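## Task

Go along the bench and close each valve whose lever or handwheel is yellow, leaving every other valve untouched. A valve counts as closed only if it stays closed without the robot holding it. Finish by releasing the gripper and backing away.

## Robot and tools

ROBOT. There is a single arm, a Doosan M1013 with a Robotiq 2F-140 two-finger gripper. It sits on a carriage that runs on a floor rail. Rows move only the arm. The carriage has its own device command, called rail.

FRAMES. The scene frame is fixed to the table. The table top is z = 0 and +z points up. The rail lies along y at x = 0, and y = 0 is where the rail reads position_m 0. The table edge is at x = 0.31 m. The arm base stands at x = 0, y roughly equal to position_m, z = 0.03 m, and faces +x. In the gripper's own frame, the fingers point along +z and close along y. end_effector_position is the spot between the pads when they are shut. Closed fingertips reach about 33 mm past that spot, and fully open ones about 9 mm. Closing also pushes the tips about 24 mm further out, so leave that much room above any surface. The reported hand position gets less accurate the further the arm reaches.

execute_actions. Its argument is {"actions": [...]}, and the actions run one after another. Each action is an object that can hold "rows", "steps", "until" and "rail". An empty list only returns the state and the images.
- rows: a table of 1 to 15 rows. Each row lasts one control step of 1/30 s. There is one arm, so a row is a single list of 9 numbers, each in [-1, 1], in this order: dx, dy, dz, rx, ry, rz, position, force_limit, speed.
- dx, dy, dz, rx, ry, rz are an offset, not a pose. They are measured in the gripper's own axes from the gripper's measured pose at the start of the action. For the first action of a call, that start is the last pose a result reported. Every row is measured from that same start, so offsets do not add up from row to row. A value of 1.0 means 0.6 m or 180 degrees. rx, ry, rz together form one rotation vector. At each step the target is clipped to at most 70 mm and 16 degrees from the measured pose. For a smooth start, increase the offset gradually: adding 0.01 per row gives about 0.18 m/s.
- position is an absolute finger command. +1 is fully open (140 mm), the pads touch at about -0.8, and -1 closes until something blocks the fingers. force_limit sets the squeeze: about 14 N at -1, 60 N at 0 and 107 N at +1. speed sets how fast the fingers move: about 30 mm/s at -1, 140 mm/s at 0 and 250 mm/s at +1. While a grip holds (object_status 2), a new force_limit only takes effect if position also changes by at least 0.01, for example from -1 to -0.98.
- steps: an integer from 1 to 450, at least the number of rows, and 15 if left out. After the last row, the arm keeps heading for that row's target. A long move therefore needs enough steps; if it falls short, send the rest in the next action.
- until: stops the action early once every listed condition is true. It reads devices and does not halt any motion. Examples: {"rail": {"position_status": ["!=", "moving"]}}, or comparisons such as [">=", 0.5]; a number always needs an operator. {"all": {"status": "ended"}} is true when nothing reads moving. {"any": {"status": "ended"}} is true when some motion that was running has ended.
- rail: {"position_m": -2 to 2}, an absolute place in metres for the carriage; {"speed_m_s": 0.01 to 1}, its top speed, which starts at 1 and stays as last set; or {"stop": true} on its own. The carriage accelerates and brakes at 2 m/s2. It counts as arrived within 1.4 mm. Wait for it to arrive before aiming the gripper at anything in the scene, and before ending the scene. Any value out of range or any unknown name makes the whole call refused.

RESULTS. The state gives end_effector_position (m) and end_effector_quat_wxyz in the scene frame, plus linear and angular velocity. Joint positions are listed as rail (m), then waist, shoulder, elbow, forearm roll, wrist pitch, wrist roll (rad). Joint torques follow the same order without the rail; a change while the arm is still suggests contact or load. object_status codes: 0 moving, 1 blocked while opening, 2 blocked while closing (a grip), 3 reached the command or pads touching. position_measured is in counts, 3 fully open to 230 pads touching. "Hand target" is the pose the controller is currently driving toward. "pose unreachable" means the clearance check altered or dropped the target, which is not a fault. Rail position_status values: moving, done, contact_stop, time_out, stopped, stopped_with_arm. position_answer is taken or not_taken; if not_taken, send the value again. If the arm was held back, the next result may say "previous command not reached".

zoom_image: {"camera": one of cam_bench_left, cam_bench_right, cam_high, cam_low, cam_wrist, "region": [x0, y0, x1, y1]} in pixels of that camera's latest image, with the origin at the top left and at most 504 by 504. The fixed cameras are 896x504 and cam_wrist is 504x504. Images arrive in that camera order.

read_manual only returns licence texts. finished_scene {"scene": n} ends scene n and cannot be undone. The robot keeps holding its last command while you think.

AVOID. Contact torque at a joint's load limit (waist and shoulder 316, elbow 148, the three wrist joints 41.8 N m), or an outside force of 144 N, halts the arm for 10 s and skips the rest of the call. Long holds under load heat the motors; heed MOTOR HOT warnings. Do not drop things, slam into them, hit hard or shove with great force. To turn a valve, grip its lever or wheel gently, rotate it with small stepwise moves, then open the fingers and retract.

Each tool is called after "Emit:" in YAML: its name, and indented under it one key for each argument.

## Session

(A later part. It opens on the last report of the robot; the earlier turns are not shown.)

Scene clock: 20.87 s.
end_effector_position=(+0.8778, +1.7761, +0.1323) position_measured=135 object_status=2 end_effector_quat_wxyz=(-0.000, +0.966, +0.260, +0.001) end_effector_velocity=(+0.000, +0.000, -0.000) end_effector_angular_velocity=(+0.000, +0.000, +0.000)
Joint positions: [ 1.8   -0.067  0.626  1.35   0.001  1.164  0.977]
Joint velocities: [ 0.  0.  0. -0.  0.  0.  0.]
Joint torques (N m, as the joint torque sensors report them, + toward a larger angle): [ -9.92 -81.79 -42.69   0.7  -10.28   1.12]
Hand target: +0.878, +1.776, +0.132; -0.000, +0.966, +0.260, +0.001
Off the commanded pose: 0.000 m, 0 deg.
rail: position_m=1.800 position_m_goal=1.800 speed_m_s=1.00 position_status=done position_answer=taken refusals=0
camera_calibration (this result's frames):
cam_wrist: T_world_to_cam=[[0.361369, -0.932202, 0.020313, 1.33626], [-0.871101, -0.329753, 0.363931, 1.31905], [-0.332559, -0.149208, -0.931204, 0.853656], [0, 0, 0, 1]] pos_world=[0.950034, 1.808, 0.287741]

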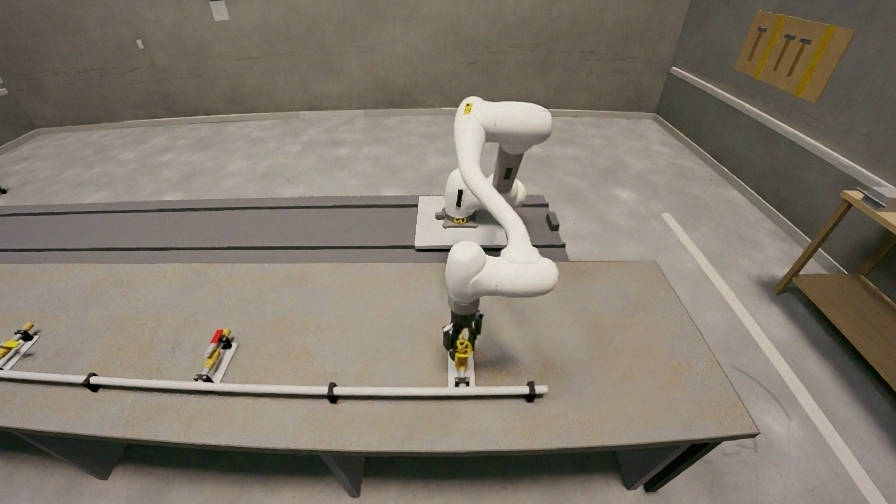

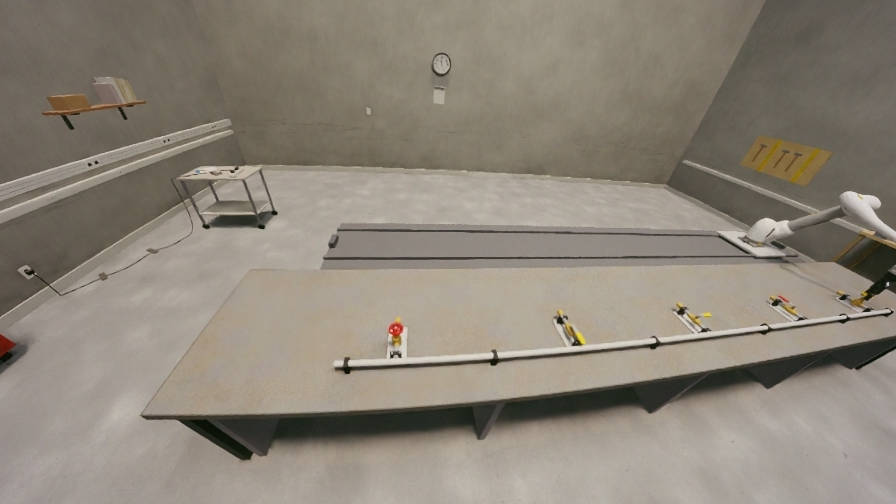

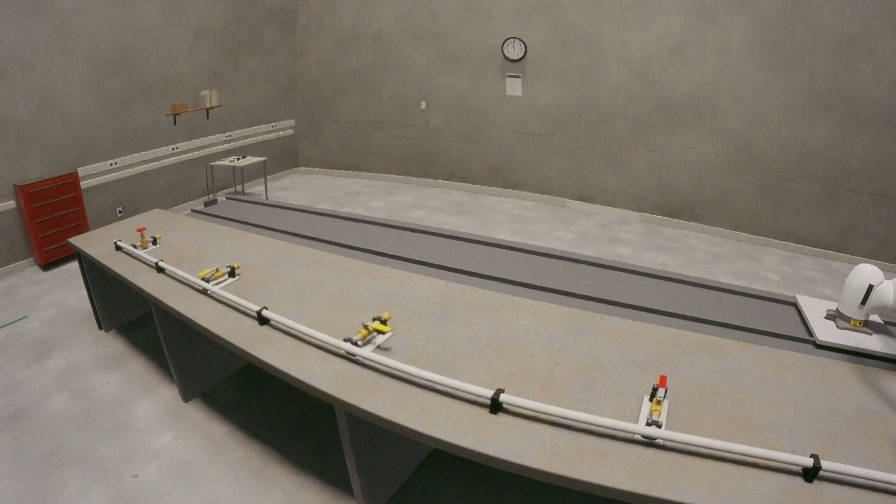

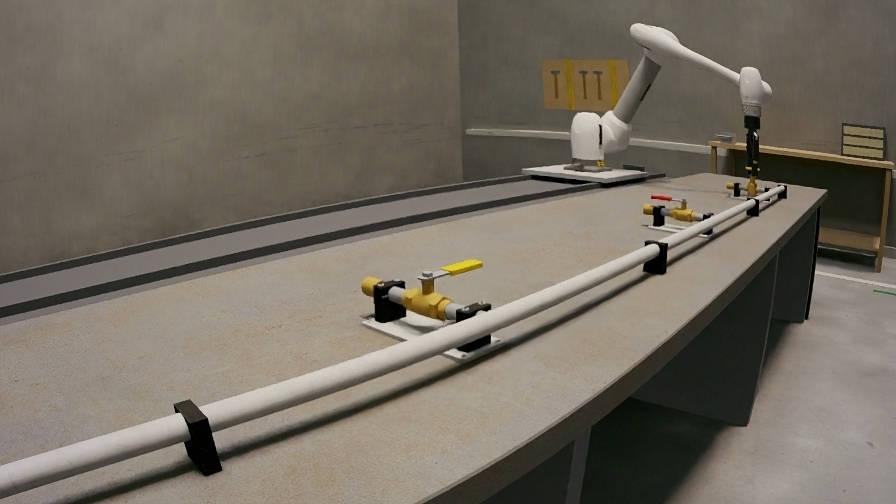

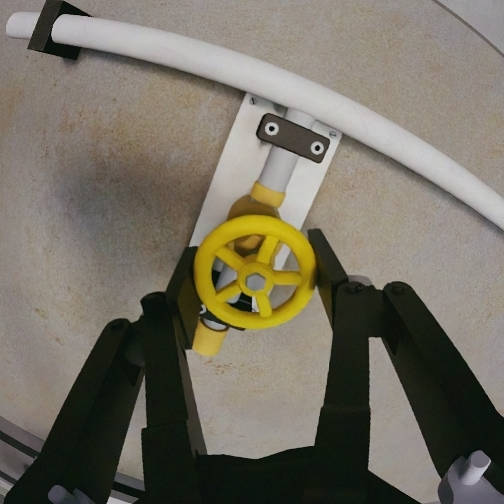

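Emit:
execute_actions:
  actions:
    - {"rows":[[-0.0002,-0.0023,0,0,0,0.5,-0.98,1,0]],"steps":42}

Scene clock: 22.53 s.
end_effector_position=(+0.8771, +1.7774, +0.1323) position_measured=135 object_status=2 end_effector_quat_wxyz=(-0.001, +0.867, -0.499, +0.001) end_effector_velocity=(-0.000, -0.000, -0.000) end_effector_angular_velocity=(-0.005, +0.004, -0.008)
Joint positions: [ 1.8   -0.066  0.624  1.353  0.002  1.162  2.548]
Joint velocities: [ 0.     0.002  0.002 -0.003 -0.006  0.004  0.013]
Joint torques (N m, as the joint torque sensors report them, + toward a larger angle): [ -28.49 -101.21  -32.76   -3.7     3.76    7.02]
Hand target: +0.877, +1.777, +0.132; -0.001, +0.867, -0.499, +0.001
Off the commanded pose: 0.000 m, 0 deg.
rail: position_m=1.800 position_m_goal=1.800 speed_m_s=1.00 position_status=done position_answer=taken refusals=0
camera_calibration (this result's frames):
cam_wrist: T_world_to_cam=[[-0.932021, -0.361971, 0.0177032, 1.45892], [-0.330773, 0.869618, 0.366543, -1.28723], [-0.148073, 0.33577, -0.930233, -0.1703], [0, 0, 0, 1]] pos_world=[0.908746, 1.70466, 0.287578]

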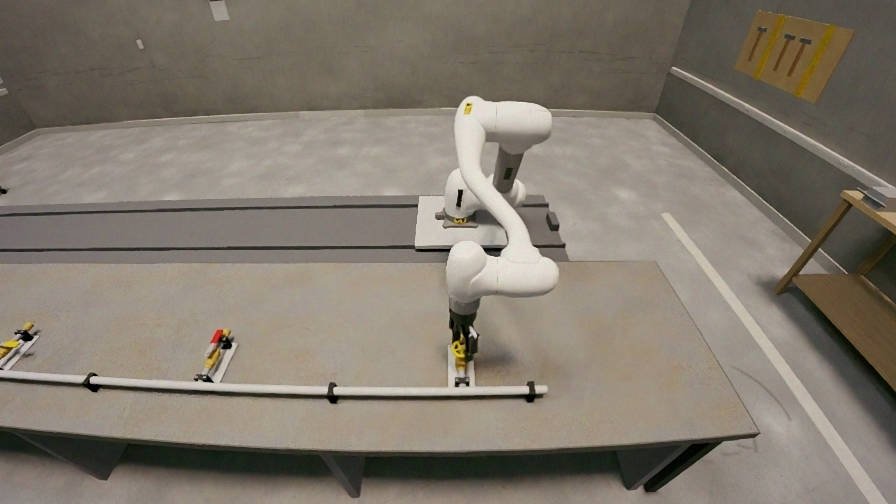

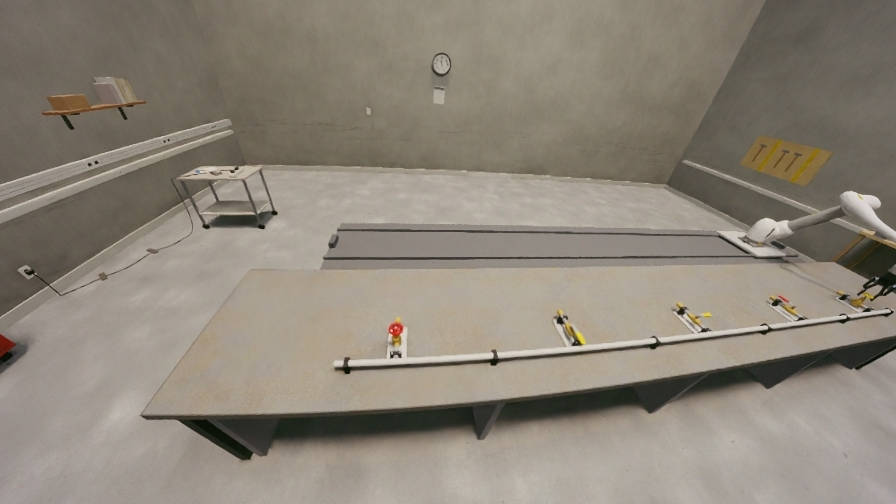

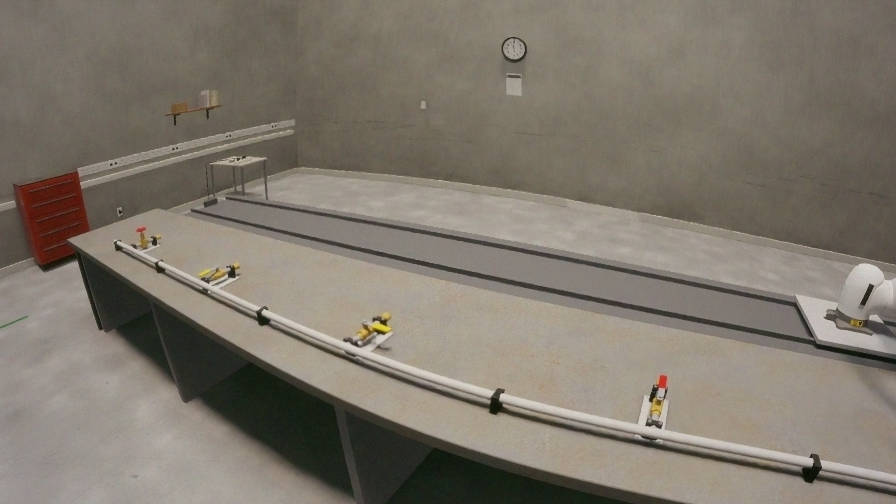

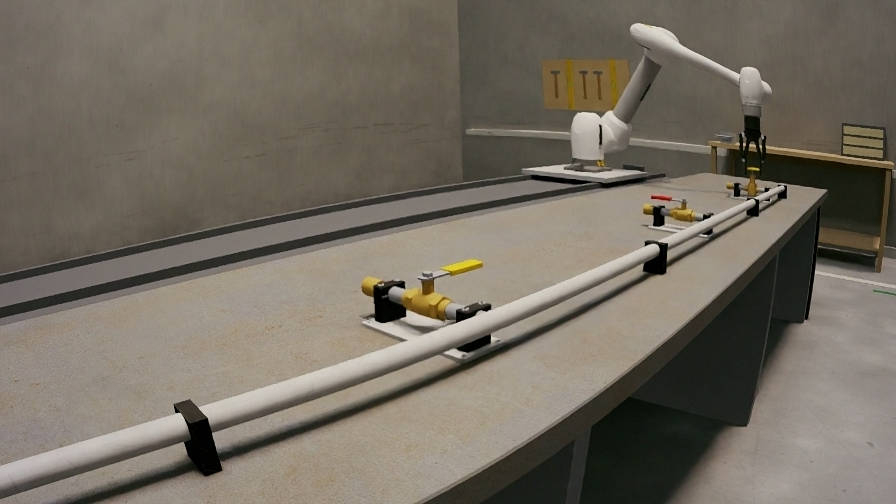

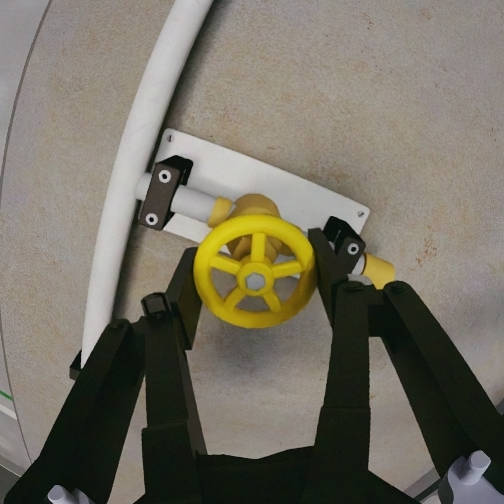

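Emit:
execute_actions:
  actions:
    - {"rows":[[0,0,0,0,0,0,0.3,1,1],[0,0,0,0,0,0,0.3,1,1],[0,0,0,0,0,0,0.3,1,1],[0,0,0,0,0,0,0.3,1,1],[0,0,0,0,0,0,0.3,1,1],[0,0,-0.01,0,0,0,0.3,1,1],[0,0,-0.025,0,0,0,0.3,1,1],[0,0,-0.045,0,0,0,0.3,1,1],[0,0,-0.07,0,0,0,0.3,1,1],[0,0,-0.095,0,0,0,0.3,1,1],[0,0,-0.12,0,0,0,0.3,1,1],[0,0,-0.14,0,0,0,0.3,1,1]],"steps":22}
    - {"rail":{"position_m":-0.88},"rows":[[0,0,0,0,0,0.6667,-0.25,0,0]],"steps":54}
    - {"rows":[[-0.03,0,0,0,0,0,-0.25,0,0],[-0.06,0,0,0,0,0,-0.25,0,0],[-0.09,0,0,0,0,0,-0.25,0,0],[-0.1207,0,0,0,0,0,-0.25,0,0]],"steps":30,"until":{"rail":{"position_m":["<=",-0.02]}}}

Emit:
execute_actions:
  actions:
    - {"steps":60,"until":{"rail":{"position_status":["!=","moving"]}}}

Scene clock: 25.80 s.
end_effector_position=(+0.9405, -0.0606, +0.2155) position_measured=160 object_status=3 end_effector_quat_wxyz=(+0.004, -0.002, +1.000, +0.001) end_effector_velocity=(+0.140, -1.000, +0.000) end_effector_angular_velocity=(+0.003, +0.039, -0.001)
Joint positions: [-0.038 -0.061  0.682  1.098  0.002  1.354  4.647]
Joint velocities: [-1.     0.009  0.27  -0.464  0.     0.232  0.01 ]
Joint torques (N m, as the joint torque sensors report them, + toward a larger angle): [   5.3  -123.91  -38.38    3.78    0.15    0.22]
Hand target: +0.949, -0.089, +0.216; +0.002, -0.002, +1.000, +0.001
Off the commanded pose: 0.009 m, 0 deg.
rail: position_m=-0.038 position_m_goal=-0.880 speed_m_s=1.00 position_status=moving position_answer=taken refusals=0
camera_calibration (this result's frames):
cam_wrist: T_world_to_cam=[[0.152155, 0.988086, 0.0231245, -0.087792], [0.915557, -0.149723, 0.37328, -0.93372], [0.372295, -0.0356247, -0.927431, 0.0211057], [0, 0, 0, 1]] pos_world=[0.860374, -0.0523009, 0.370143]

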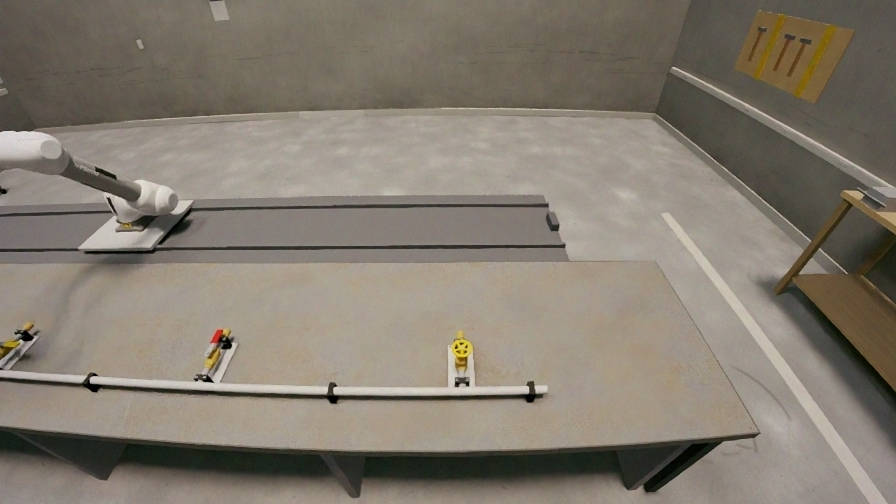

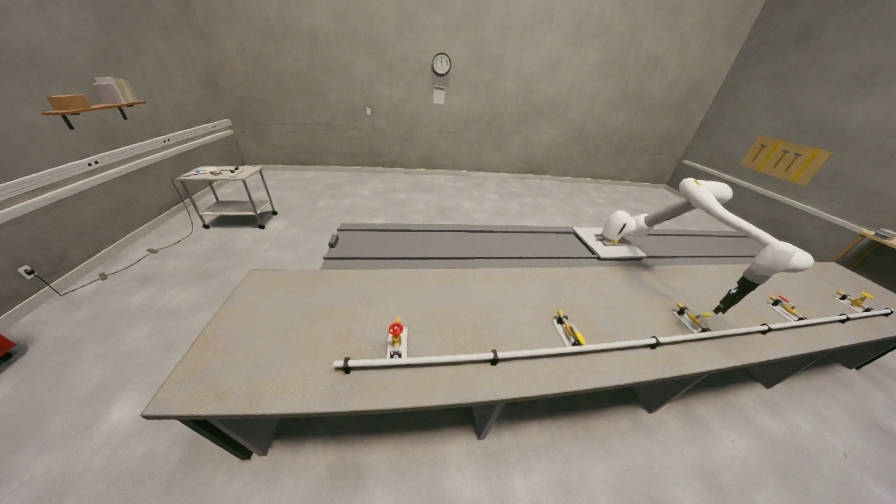

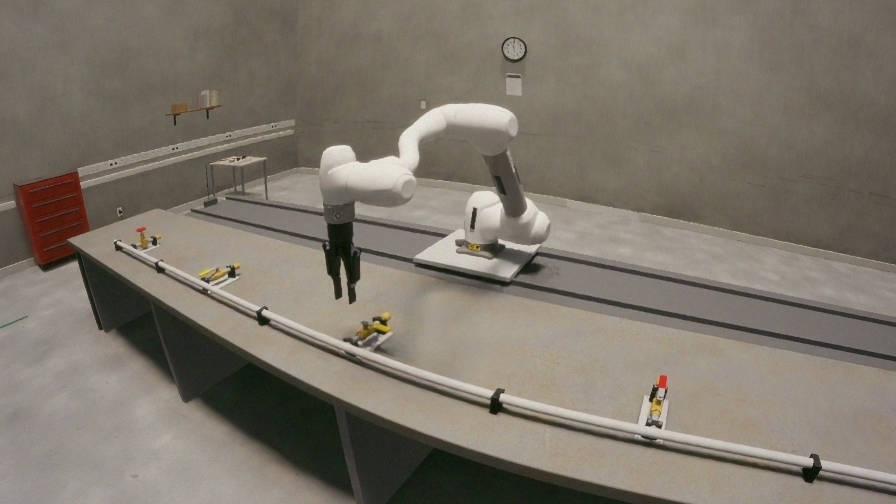

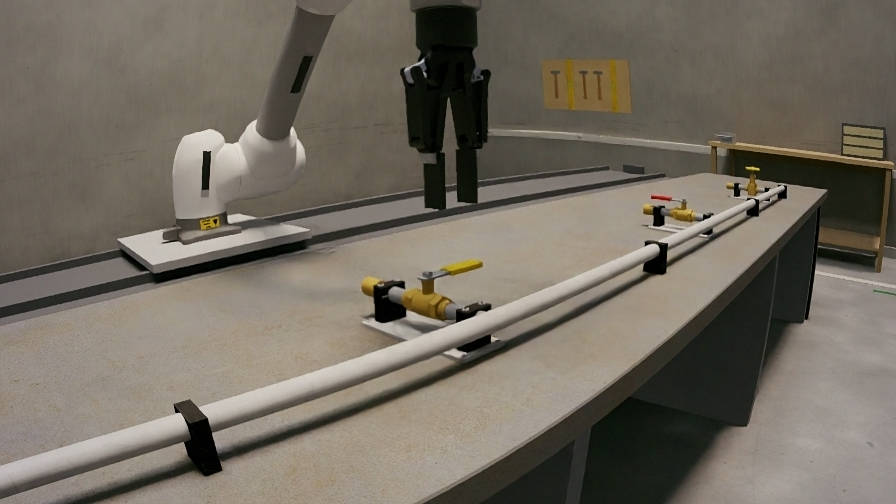

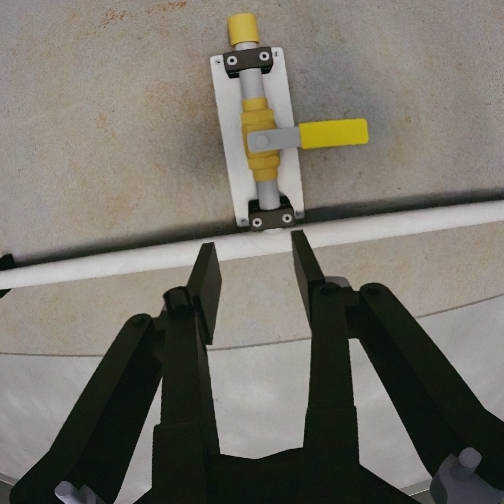

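Scene clock: 26.90 s.
end_effector_position=(+0.9494, -0.9035, +0.2161) position_measured=160 object_status=3 end_effector_quat_wxyz=(+0.001, -0.002, +1.000, +0.001) end_effector_velocity=(-0.000, -0.002, -0.000) end_effector_angular_velocity=(+0.000, +0.000, +0.000)
Joint positions: [-0.881 -0.061  0.701  1.064  0.002  1.374  4.648]
Joint velocities: [-0.002  0.     0.     0.     0.     0.     0.   ]
Joint torques (N m, as the joint torque sensors report them, + toward a larger angle): [  21.83 -111.36  -39.7     4.37   -0.3     0.07]
Hand target: +0.949, -0.903, +0.216; +0.001, -0.002, +1.000, +0.001
Off the commanded pose: 0.000 m, 0 deg.
rail: position_m=-0.881 position_m_goal=-0.880 speed_m_s=1.00 position_status=done position_answer=taken refusals=0
camera_calibration (this result's frames):
cam_wrist: T_world_to_cam=[[0.152375, 0.988062, 0.0226977, 0.743602], [0.917569, -0.149962, 0.36821, -1.06937], [0.367218, -0.0352792, -0.929466, -0.0061322], [0, 0, 0, 1]] pos_world=[0.870168, -0.895306, 0.371176]

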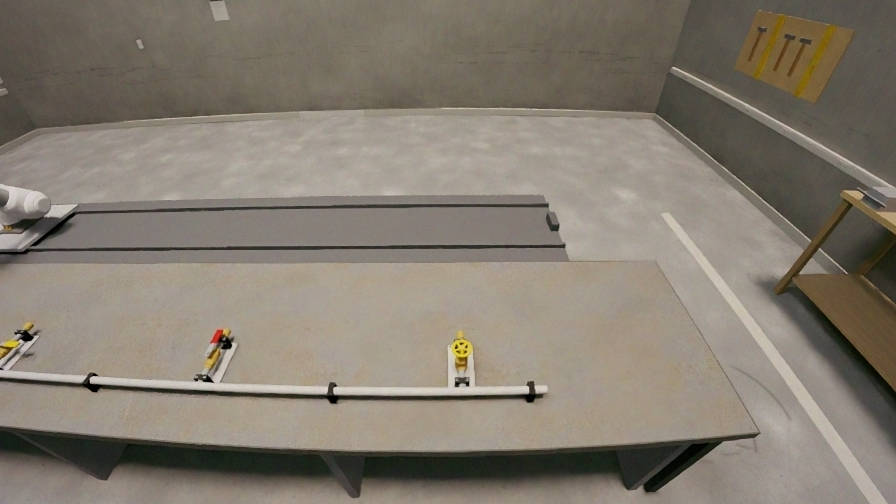

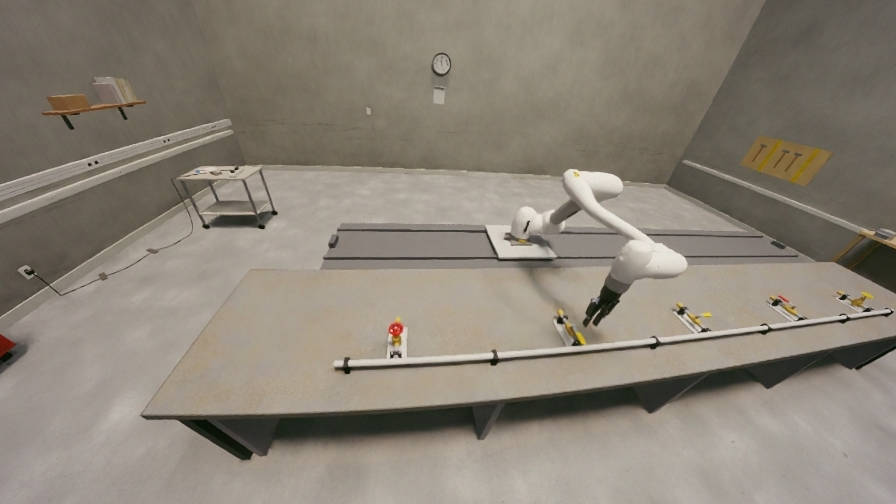

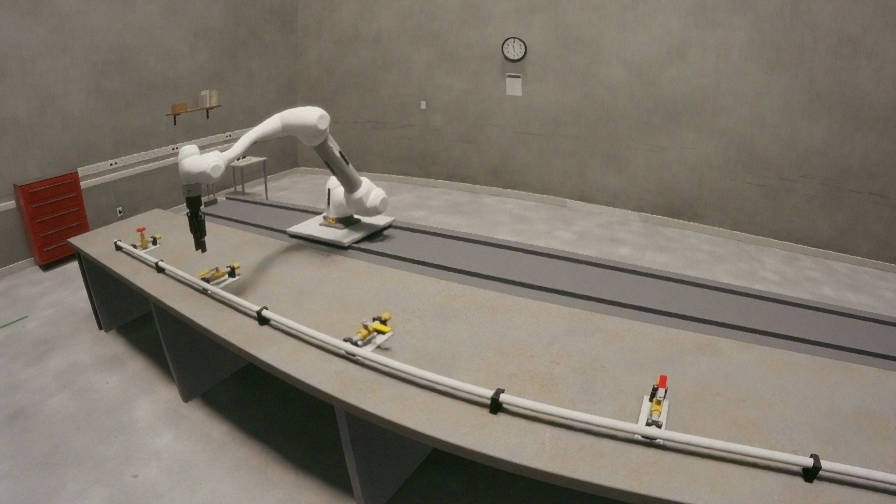

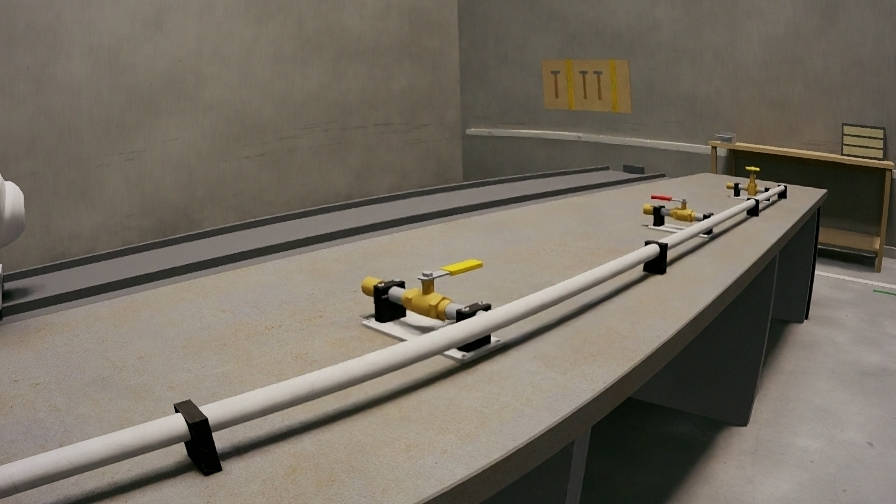

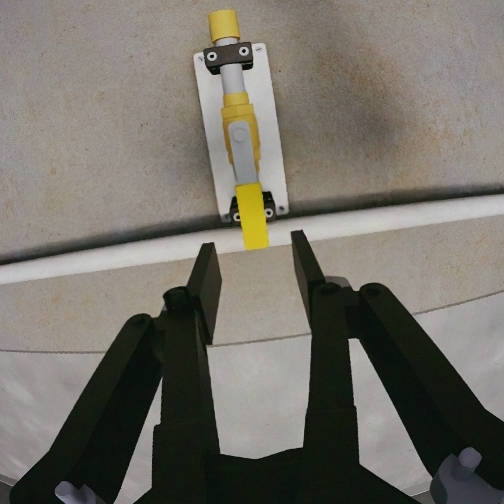

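Emit:
zoom_image:
  camera: "cam_wrist"
  region: [180, 100, 330, 270]

Region (180, 100, 330, 270) of cam_wrist's 504x504 image, scaled by 2.965, with more detail than that image has; it fills the left 445 columns of this view, and the rest is white.

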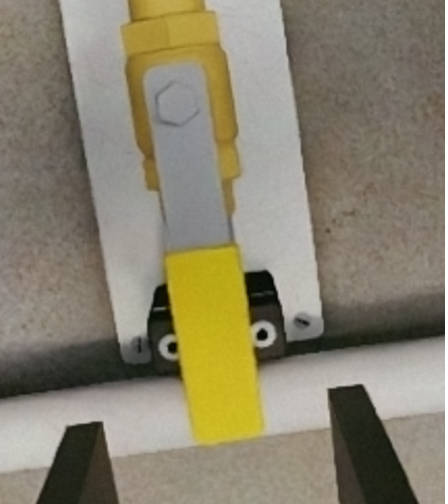

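Emit:
execute_actions:
  actions:
    - {"rows":[[0,-0.0017,0.015,0,0,0,-0.25,0,0],[0,-0.0017,0.035,0,0,0,-0.25,0,0],[0,-0.0017,0.06,0,0,0,-0.25,0,0],[0,-0.0017,0.085,0,0,0,-0.25,0,0],[0,-0.0017,0.11,0,0,0,-0.25,0,0],[0,-0.0017,0.13,0,0,0,-0.25,0,0],[0,-0.0017,0.15,0,0,0,-0.25,0,0],[0,-0.0017,0.165,0,0,0,-0.25,0,0],[0,-0.0017,0.175,0,0,0,-0.25,0,0],[0,-0.0017,0.183,0,0,0,-0.25,0,0]],"steps":22}

Scene clock: 28.07 s.
end_effector_position=(+0.9496, -0.9036, +0.1065) position_measured=160 object_status=3 end_effector_quat_wxyz=(+0.001, -0.002, +1.000, +0.001) end_effector_velocity=(-0.000, -0.000, -0.001) end_effector_angular_velocity=(+0.000, +0.000, -0.000)
Joint positions: [-0.88  -0.062  0.754  1.173  0.002  1.211  4.646]
Joint velocities: [ 0.    -0.     0.001  0.001  0.    -0.001 -0.   ]
Joint torques (N m, as the joint torque sensors report them, + toward a larger angle): [   2.1  -112.7   -37.65    3.83   -0.21   -0.04]
Hand target: +0.950, -0.903, +0.106; +0.001, -0.002, +1.000, +0.001
Off the commanded pose: 0.000 m, 0 deg.
rail: position_m=-0.880 position_m_goal=-0.880 speed_m_s=1.00 position_status=done position_answer=taken refusals=0
camera_calibration (this result's frames):
cam_wrist: T_world_to_cam=[[0.152355, 0.988064, 0.0227441, 0.746136], [0.917541, -0.149958, 0.36828, -1.02912], [0.367295, -0.0352406, -0.929437, -0.10813], [0, 0, 0, 1]] pos_world=[0.870301, -0.895366, 0.261535]

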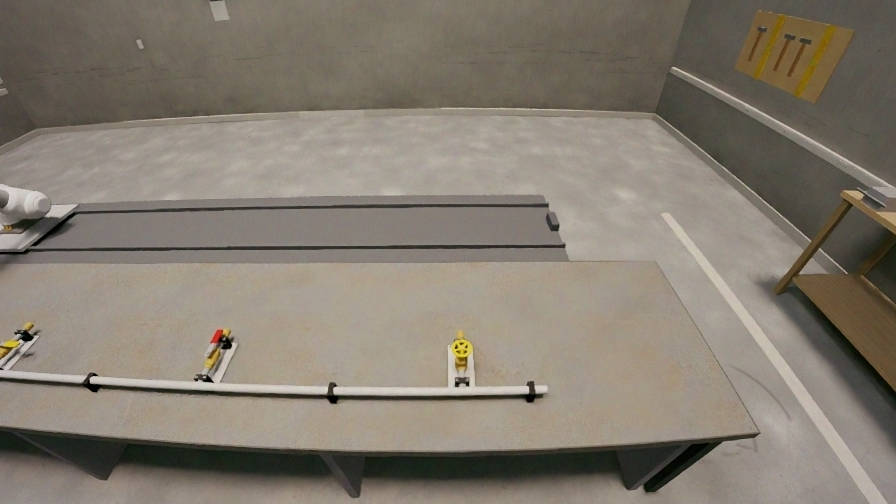

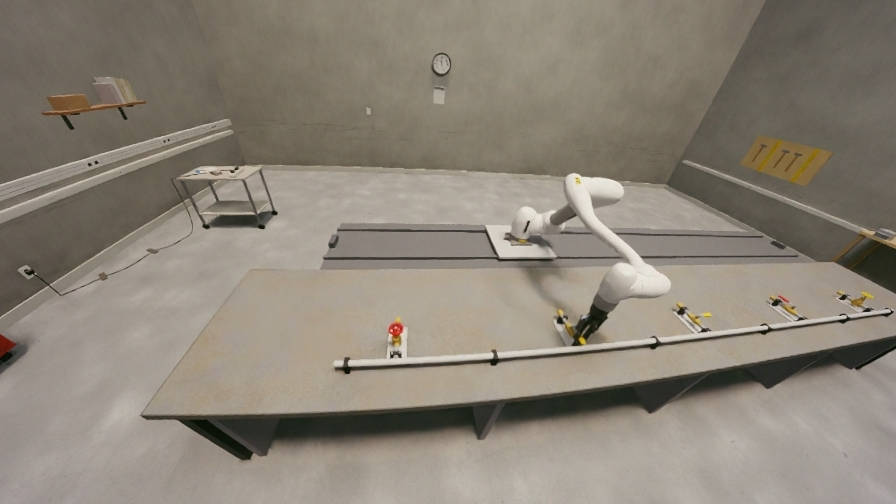

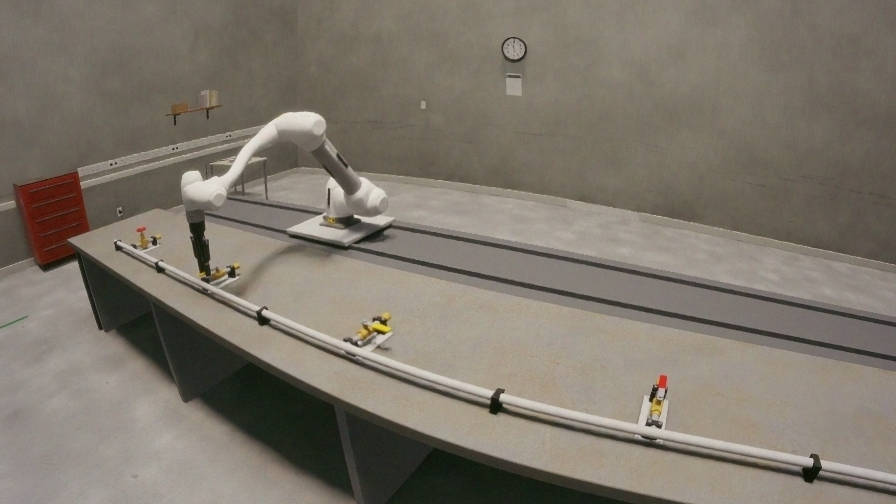

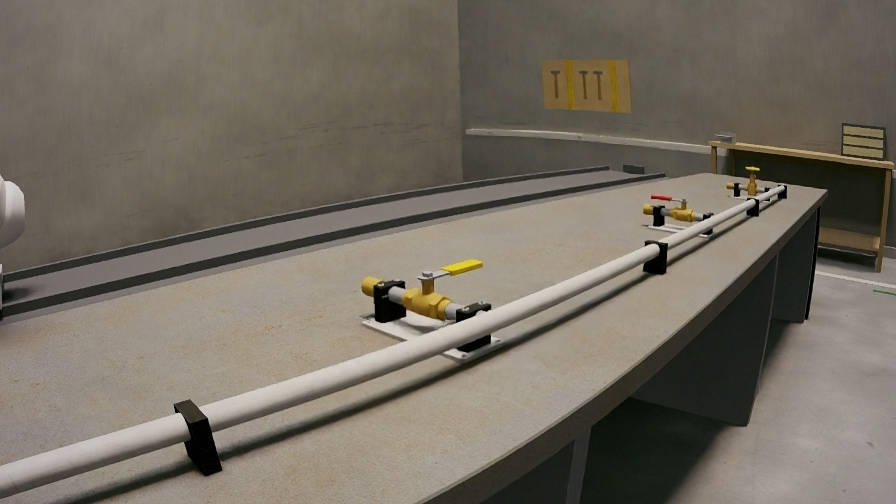

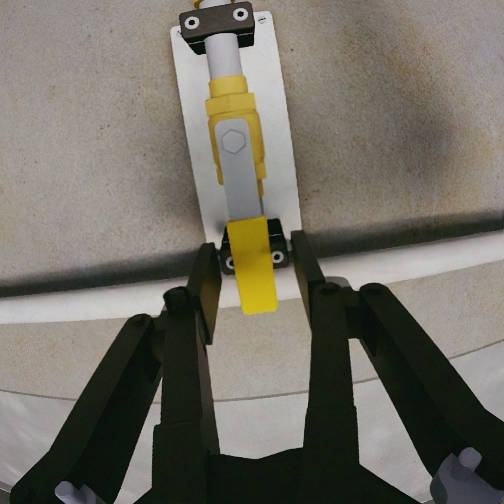

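Emit:
execute_actions:
  actions:
    - {"rows":[[-0.0015,-0.003,0.002,0,0,0,-0.43,0,0],[-0.0015,-0.005,0.002,0,0,0,-0.43,0,0],[-0.0015,-0.007,0.002,0,0,0,-0.43,0,0],[-0.0015,-0.0085,0.002,0,0,0,-0.43,0,0]],"steps":11}
    - {"rows":[[0.0002,-0.0031,0,0,0,0.0083,-0.43,0,0],[0.00076,-0.0083,0,0,0,0.0222,-0.43,0,0],[0.0017,-0.01447,0,0,0,0.0389,-0.43,0,0],[0.00297,-0.02059,0,0,0,0.0556,-0.43,0,0],[0.00455,-0.02664,0,0,0,0.0722,-0.43,0,0],[0.00645,-0.03259,0,0,0,0.0889,-0.43,0,0],[0.00866,-0.03843,0,0,0,0.1056,-0.43,0,0],[0.01118,-0.04416,0,0,0,0.1222,-0.43,0,0],[0.01398,-0.04974,0,0,0,0.1389,-0.43,0,0],[0.01708,-0.05516,0,0,0,0.1556,-0.43,0,0],[0.02045,-0.06042,0,0,0,0.1722,-0.43,0,0],[0.0241,-0.0655,0,0,0,0.1889,-0.43,0,0],[0.02801,-0.07037,0,0,0,0.2056,-0.43,0,0],[0.03217,-0.07503,0,0,0,0.2222,-0.43,0,0],[0.03656,-0.07948,0,0,0,0.2389,-0.43,0,0]],"steps":25}

Scene clock: 29.57 s.
end_effector_position=(+0.9285, -0.9562, +0.1051) position_measured=183 object_status=3 end_effector_quat_wxyz=(+0.001, +0.364, +0.931, +0.002) end_effector_velocity=(+0.000, +0.000, +0.000) end_effector_angular_velocity=(-0.012, -0.001, -0.024)
Joint positions: [-0.88  -0.12   0.726  1.227  0.003  1.187  5.337]
Joint velocities: [ 0.     0.005 -0.001  0.002 -0.013 -0.004  0.034]
Joint torques (N m, as the joint torque sensors report them, + toward a larger angle): [ -14.75 -104.52  -30.13   -2.05    4.32    0.45]
Hand target: +0.929, -0.956, +0.105; +0.001, +0.365, +0.931, +0.001
Off the commanded pose: 0.000 m, 0 deg.
rail: position_m=-0.880 position_m_goal=-0.880 speed_m_s=1.00 position_status=done position_answer=taken refusals=0
camera_calibration (this result's frames):
cam_wrist: T_world_to_cam=[[0.784406, 0.61978, 0.024106, -0.137792], [0.570129, -0.735782, 0.365483, -1.25454], [0.244255, -0.272943, -0.930506, -0.216469], [0, 0, 0, 1]] pos_world=[0.876209, -0.896753, 0.260409]

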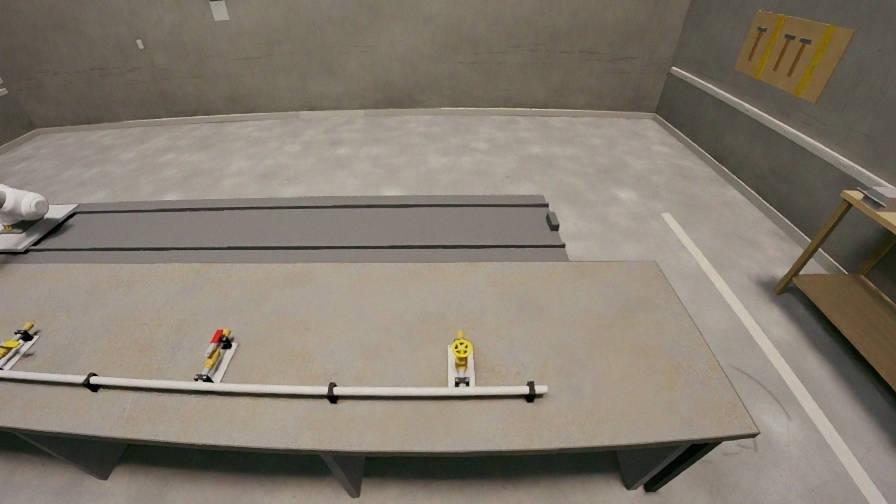

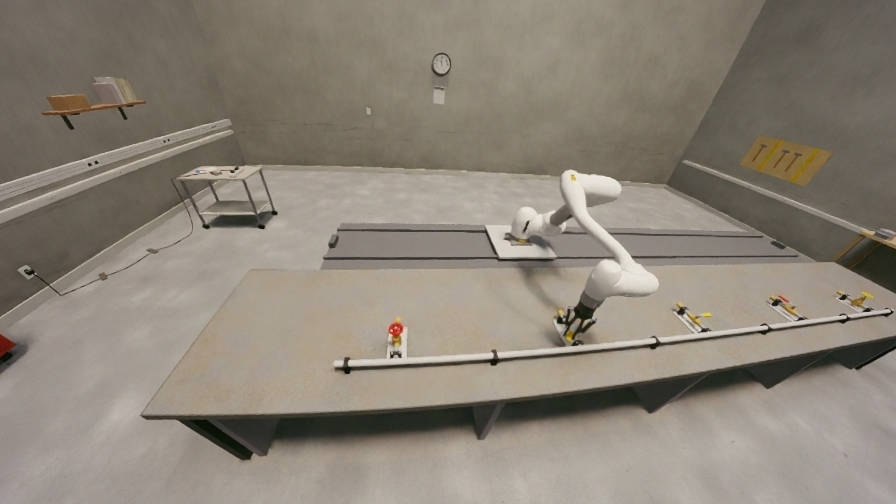

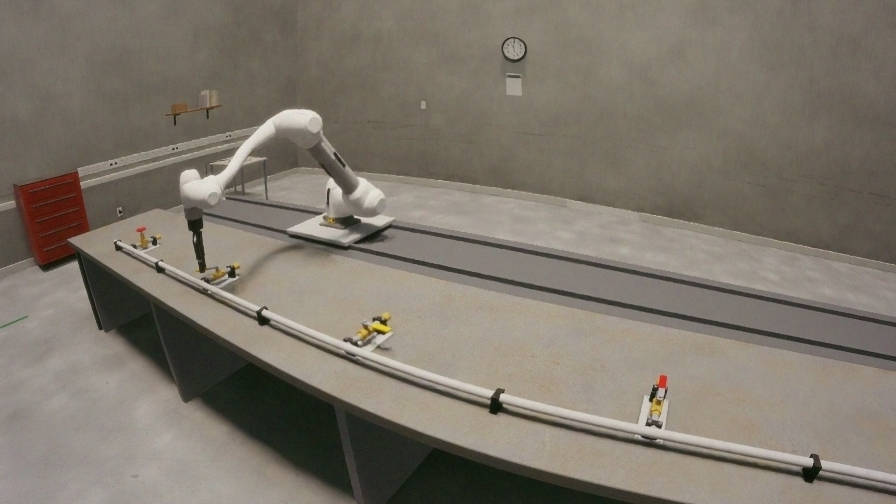

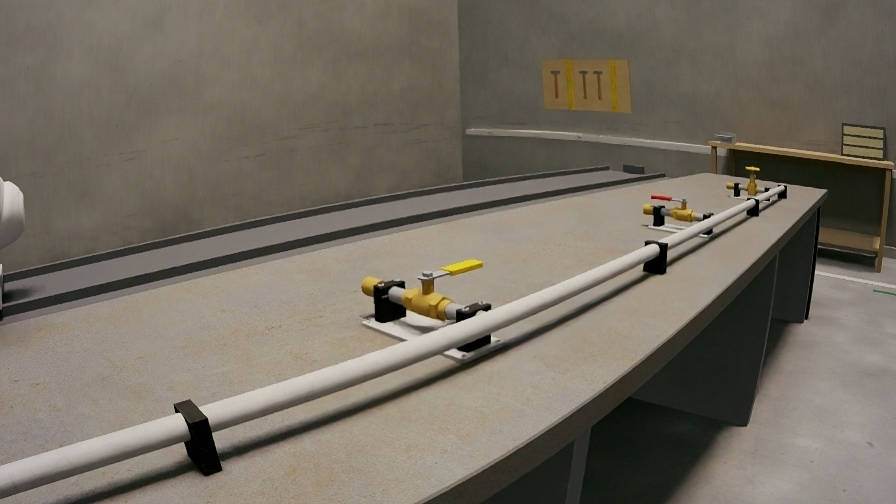

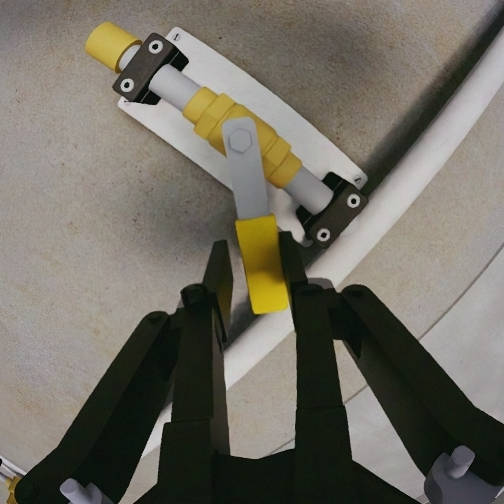

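Emit:
execute_actions:
  actions:
    - {"rows":[[0.00076,-0.0083,0,0,0,0.0222,-0.43,0,0],[0.0017,-0.01447,0,0,0,0.0389,-0.43,0,0],[0.00297,-0.02059,0,0,0,0.0556,-0.43,0,0],[0.00455,-0.02664,0,0,0,0.0722,-0.43,0,0],[0.00645,-0.03259,0,0,0,0.0889,-0.43,0,0],[0.00866,-0.03843,0,0,0,0.1056,-0.43,0,0],[0.01118,-0.04416,0,0,0,0.1222,-0.43,0,0],[0.01398,-0.04974,0,0,0,0.1389,-0.43,0,0],[0.01708,-0.05516,0,0,0,0.1556,-0.43,0,0],[0.02045,-0.06042,0,0,0,0.1722,-0.43,0,0],[0.0241,-0.0655,0,0,0,0.1889,-0.43,0,0],[0.02801,-0.07037,0,0,0,0.2056,-0.43,0,0],[0.03217,-0.07503,0,0,0,0.2222,-0.43,0,0],[0.03656,-0.07948,0,0,0,0.2389,-0.43,0,0],[0.0438,-0.0869,0,0,0,0.2628,-0.43,0,0]],"steps":27}

Scene clock: 30.73 s.
end_effector_position=(+0.8738, -0.9768, +0.1049) position_measured=183 object_status=3 end_effector_quat_wxyz=(-0.000, +0.707, +0.707, +0.002) end_effector_velocity=(-0.000, -0.000, +0.000) end_effector_angular_velocity=(-0.009, -0.001, -0.013)
Joint positions: [-0.88  -0.151  0.646  1.369  0.004  1.125  6.13 ]
Joint velocities: [ 0.     0.003 -0.001  0.002 -0.01  -0.003  0.02 ]
Joint torques (N m, as the joint torque sensors report them, + toward a larger angle): [-12.77 -96.09 -23.93  -1.65   6.08   0.73]
Hand target: +0.874, -0.977, +0.105; -0.000, +0.707, +0.707, +0.002
Off the commanded pose: 0.000 m, 0 deg.
rail: position_m=-0.880 position_m_goal=-0.880 speed_m_s=1.00 position_status=done position_answer=taken refusals=0
camera_calibration (this result's frames):
cam_wrist: T_world_to_cam=[[0.987599, -0.15543, 0.0221306, -1.01662], [-0.152809, -0.919309, 0.362658, -0.785648], [-0.036023, -0.361543, -0.931659, -0.0504284], [0, 0, 0, 1]] pos_world=[0.882146, -0.898499, 0.260438]

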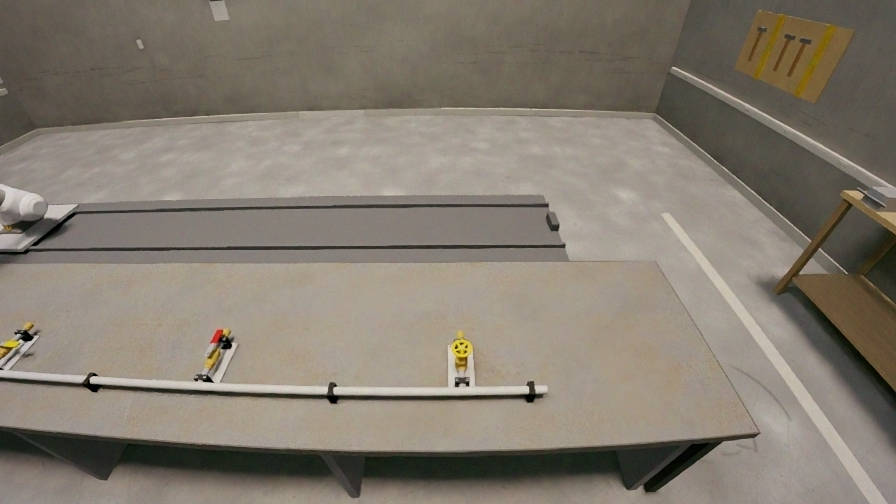

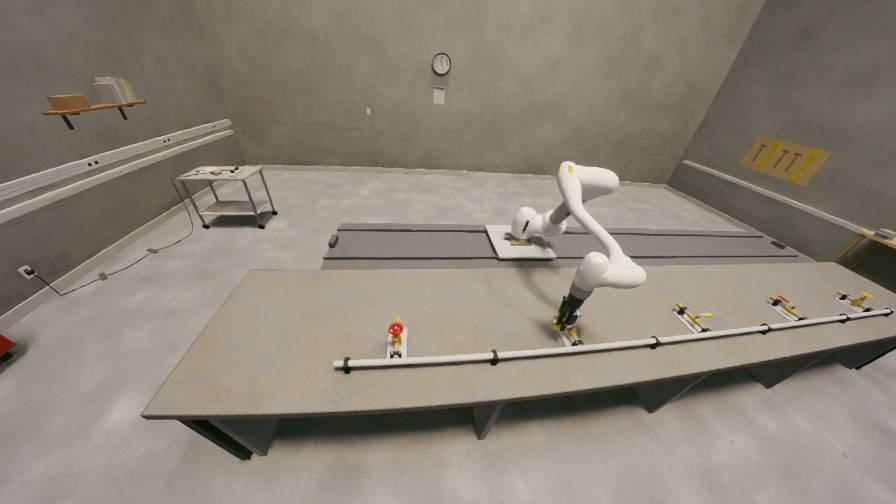

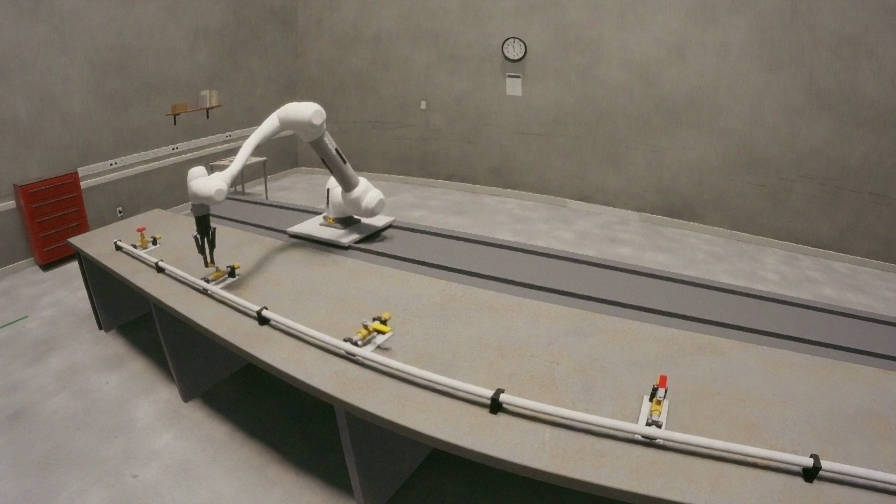

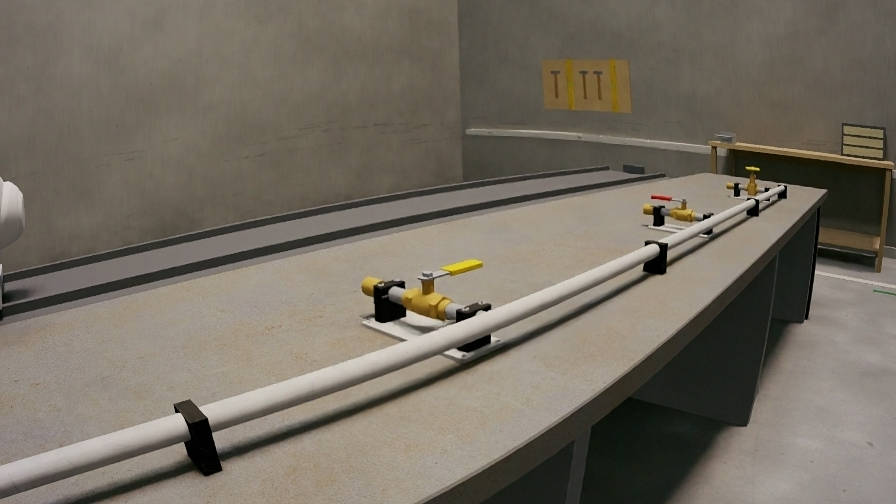

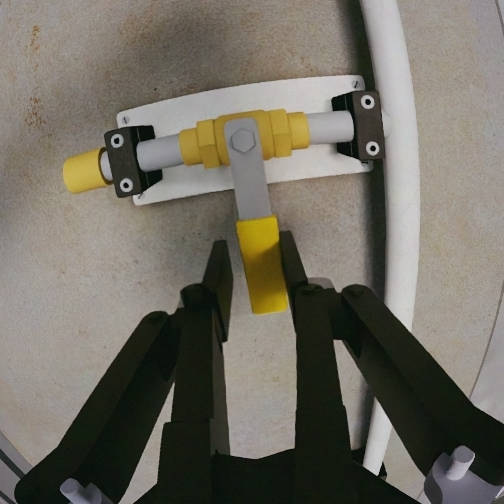

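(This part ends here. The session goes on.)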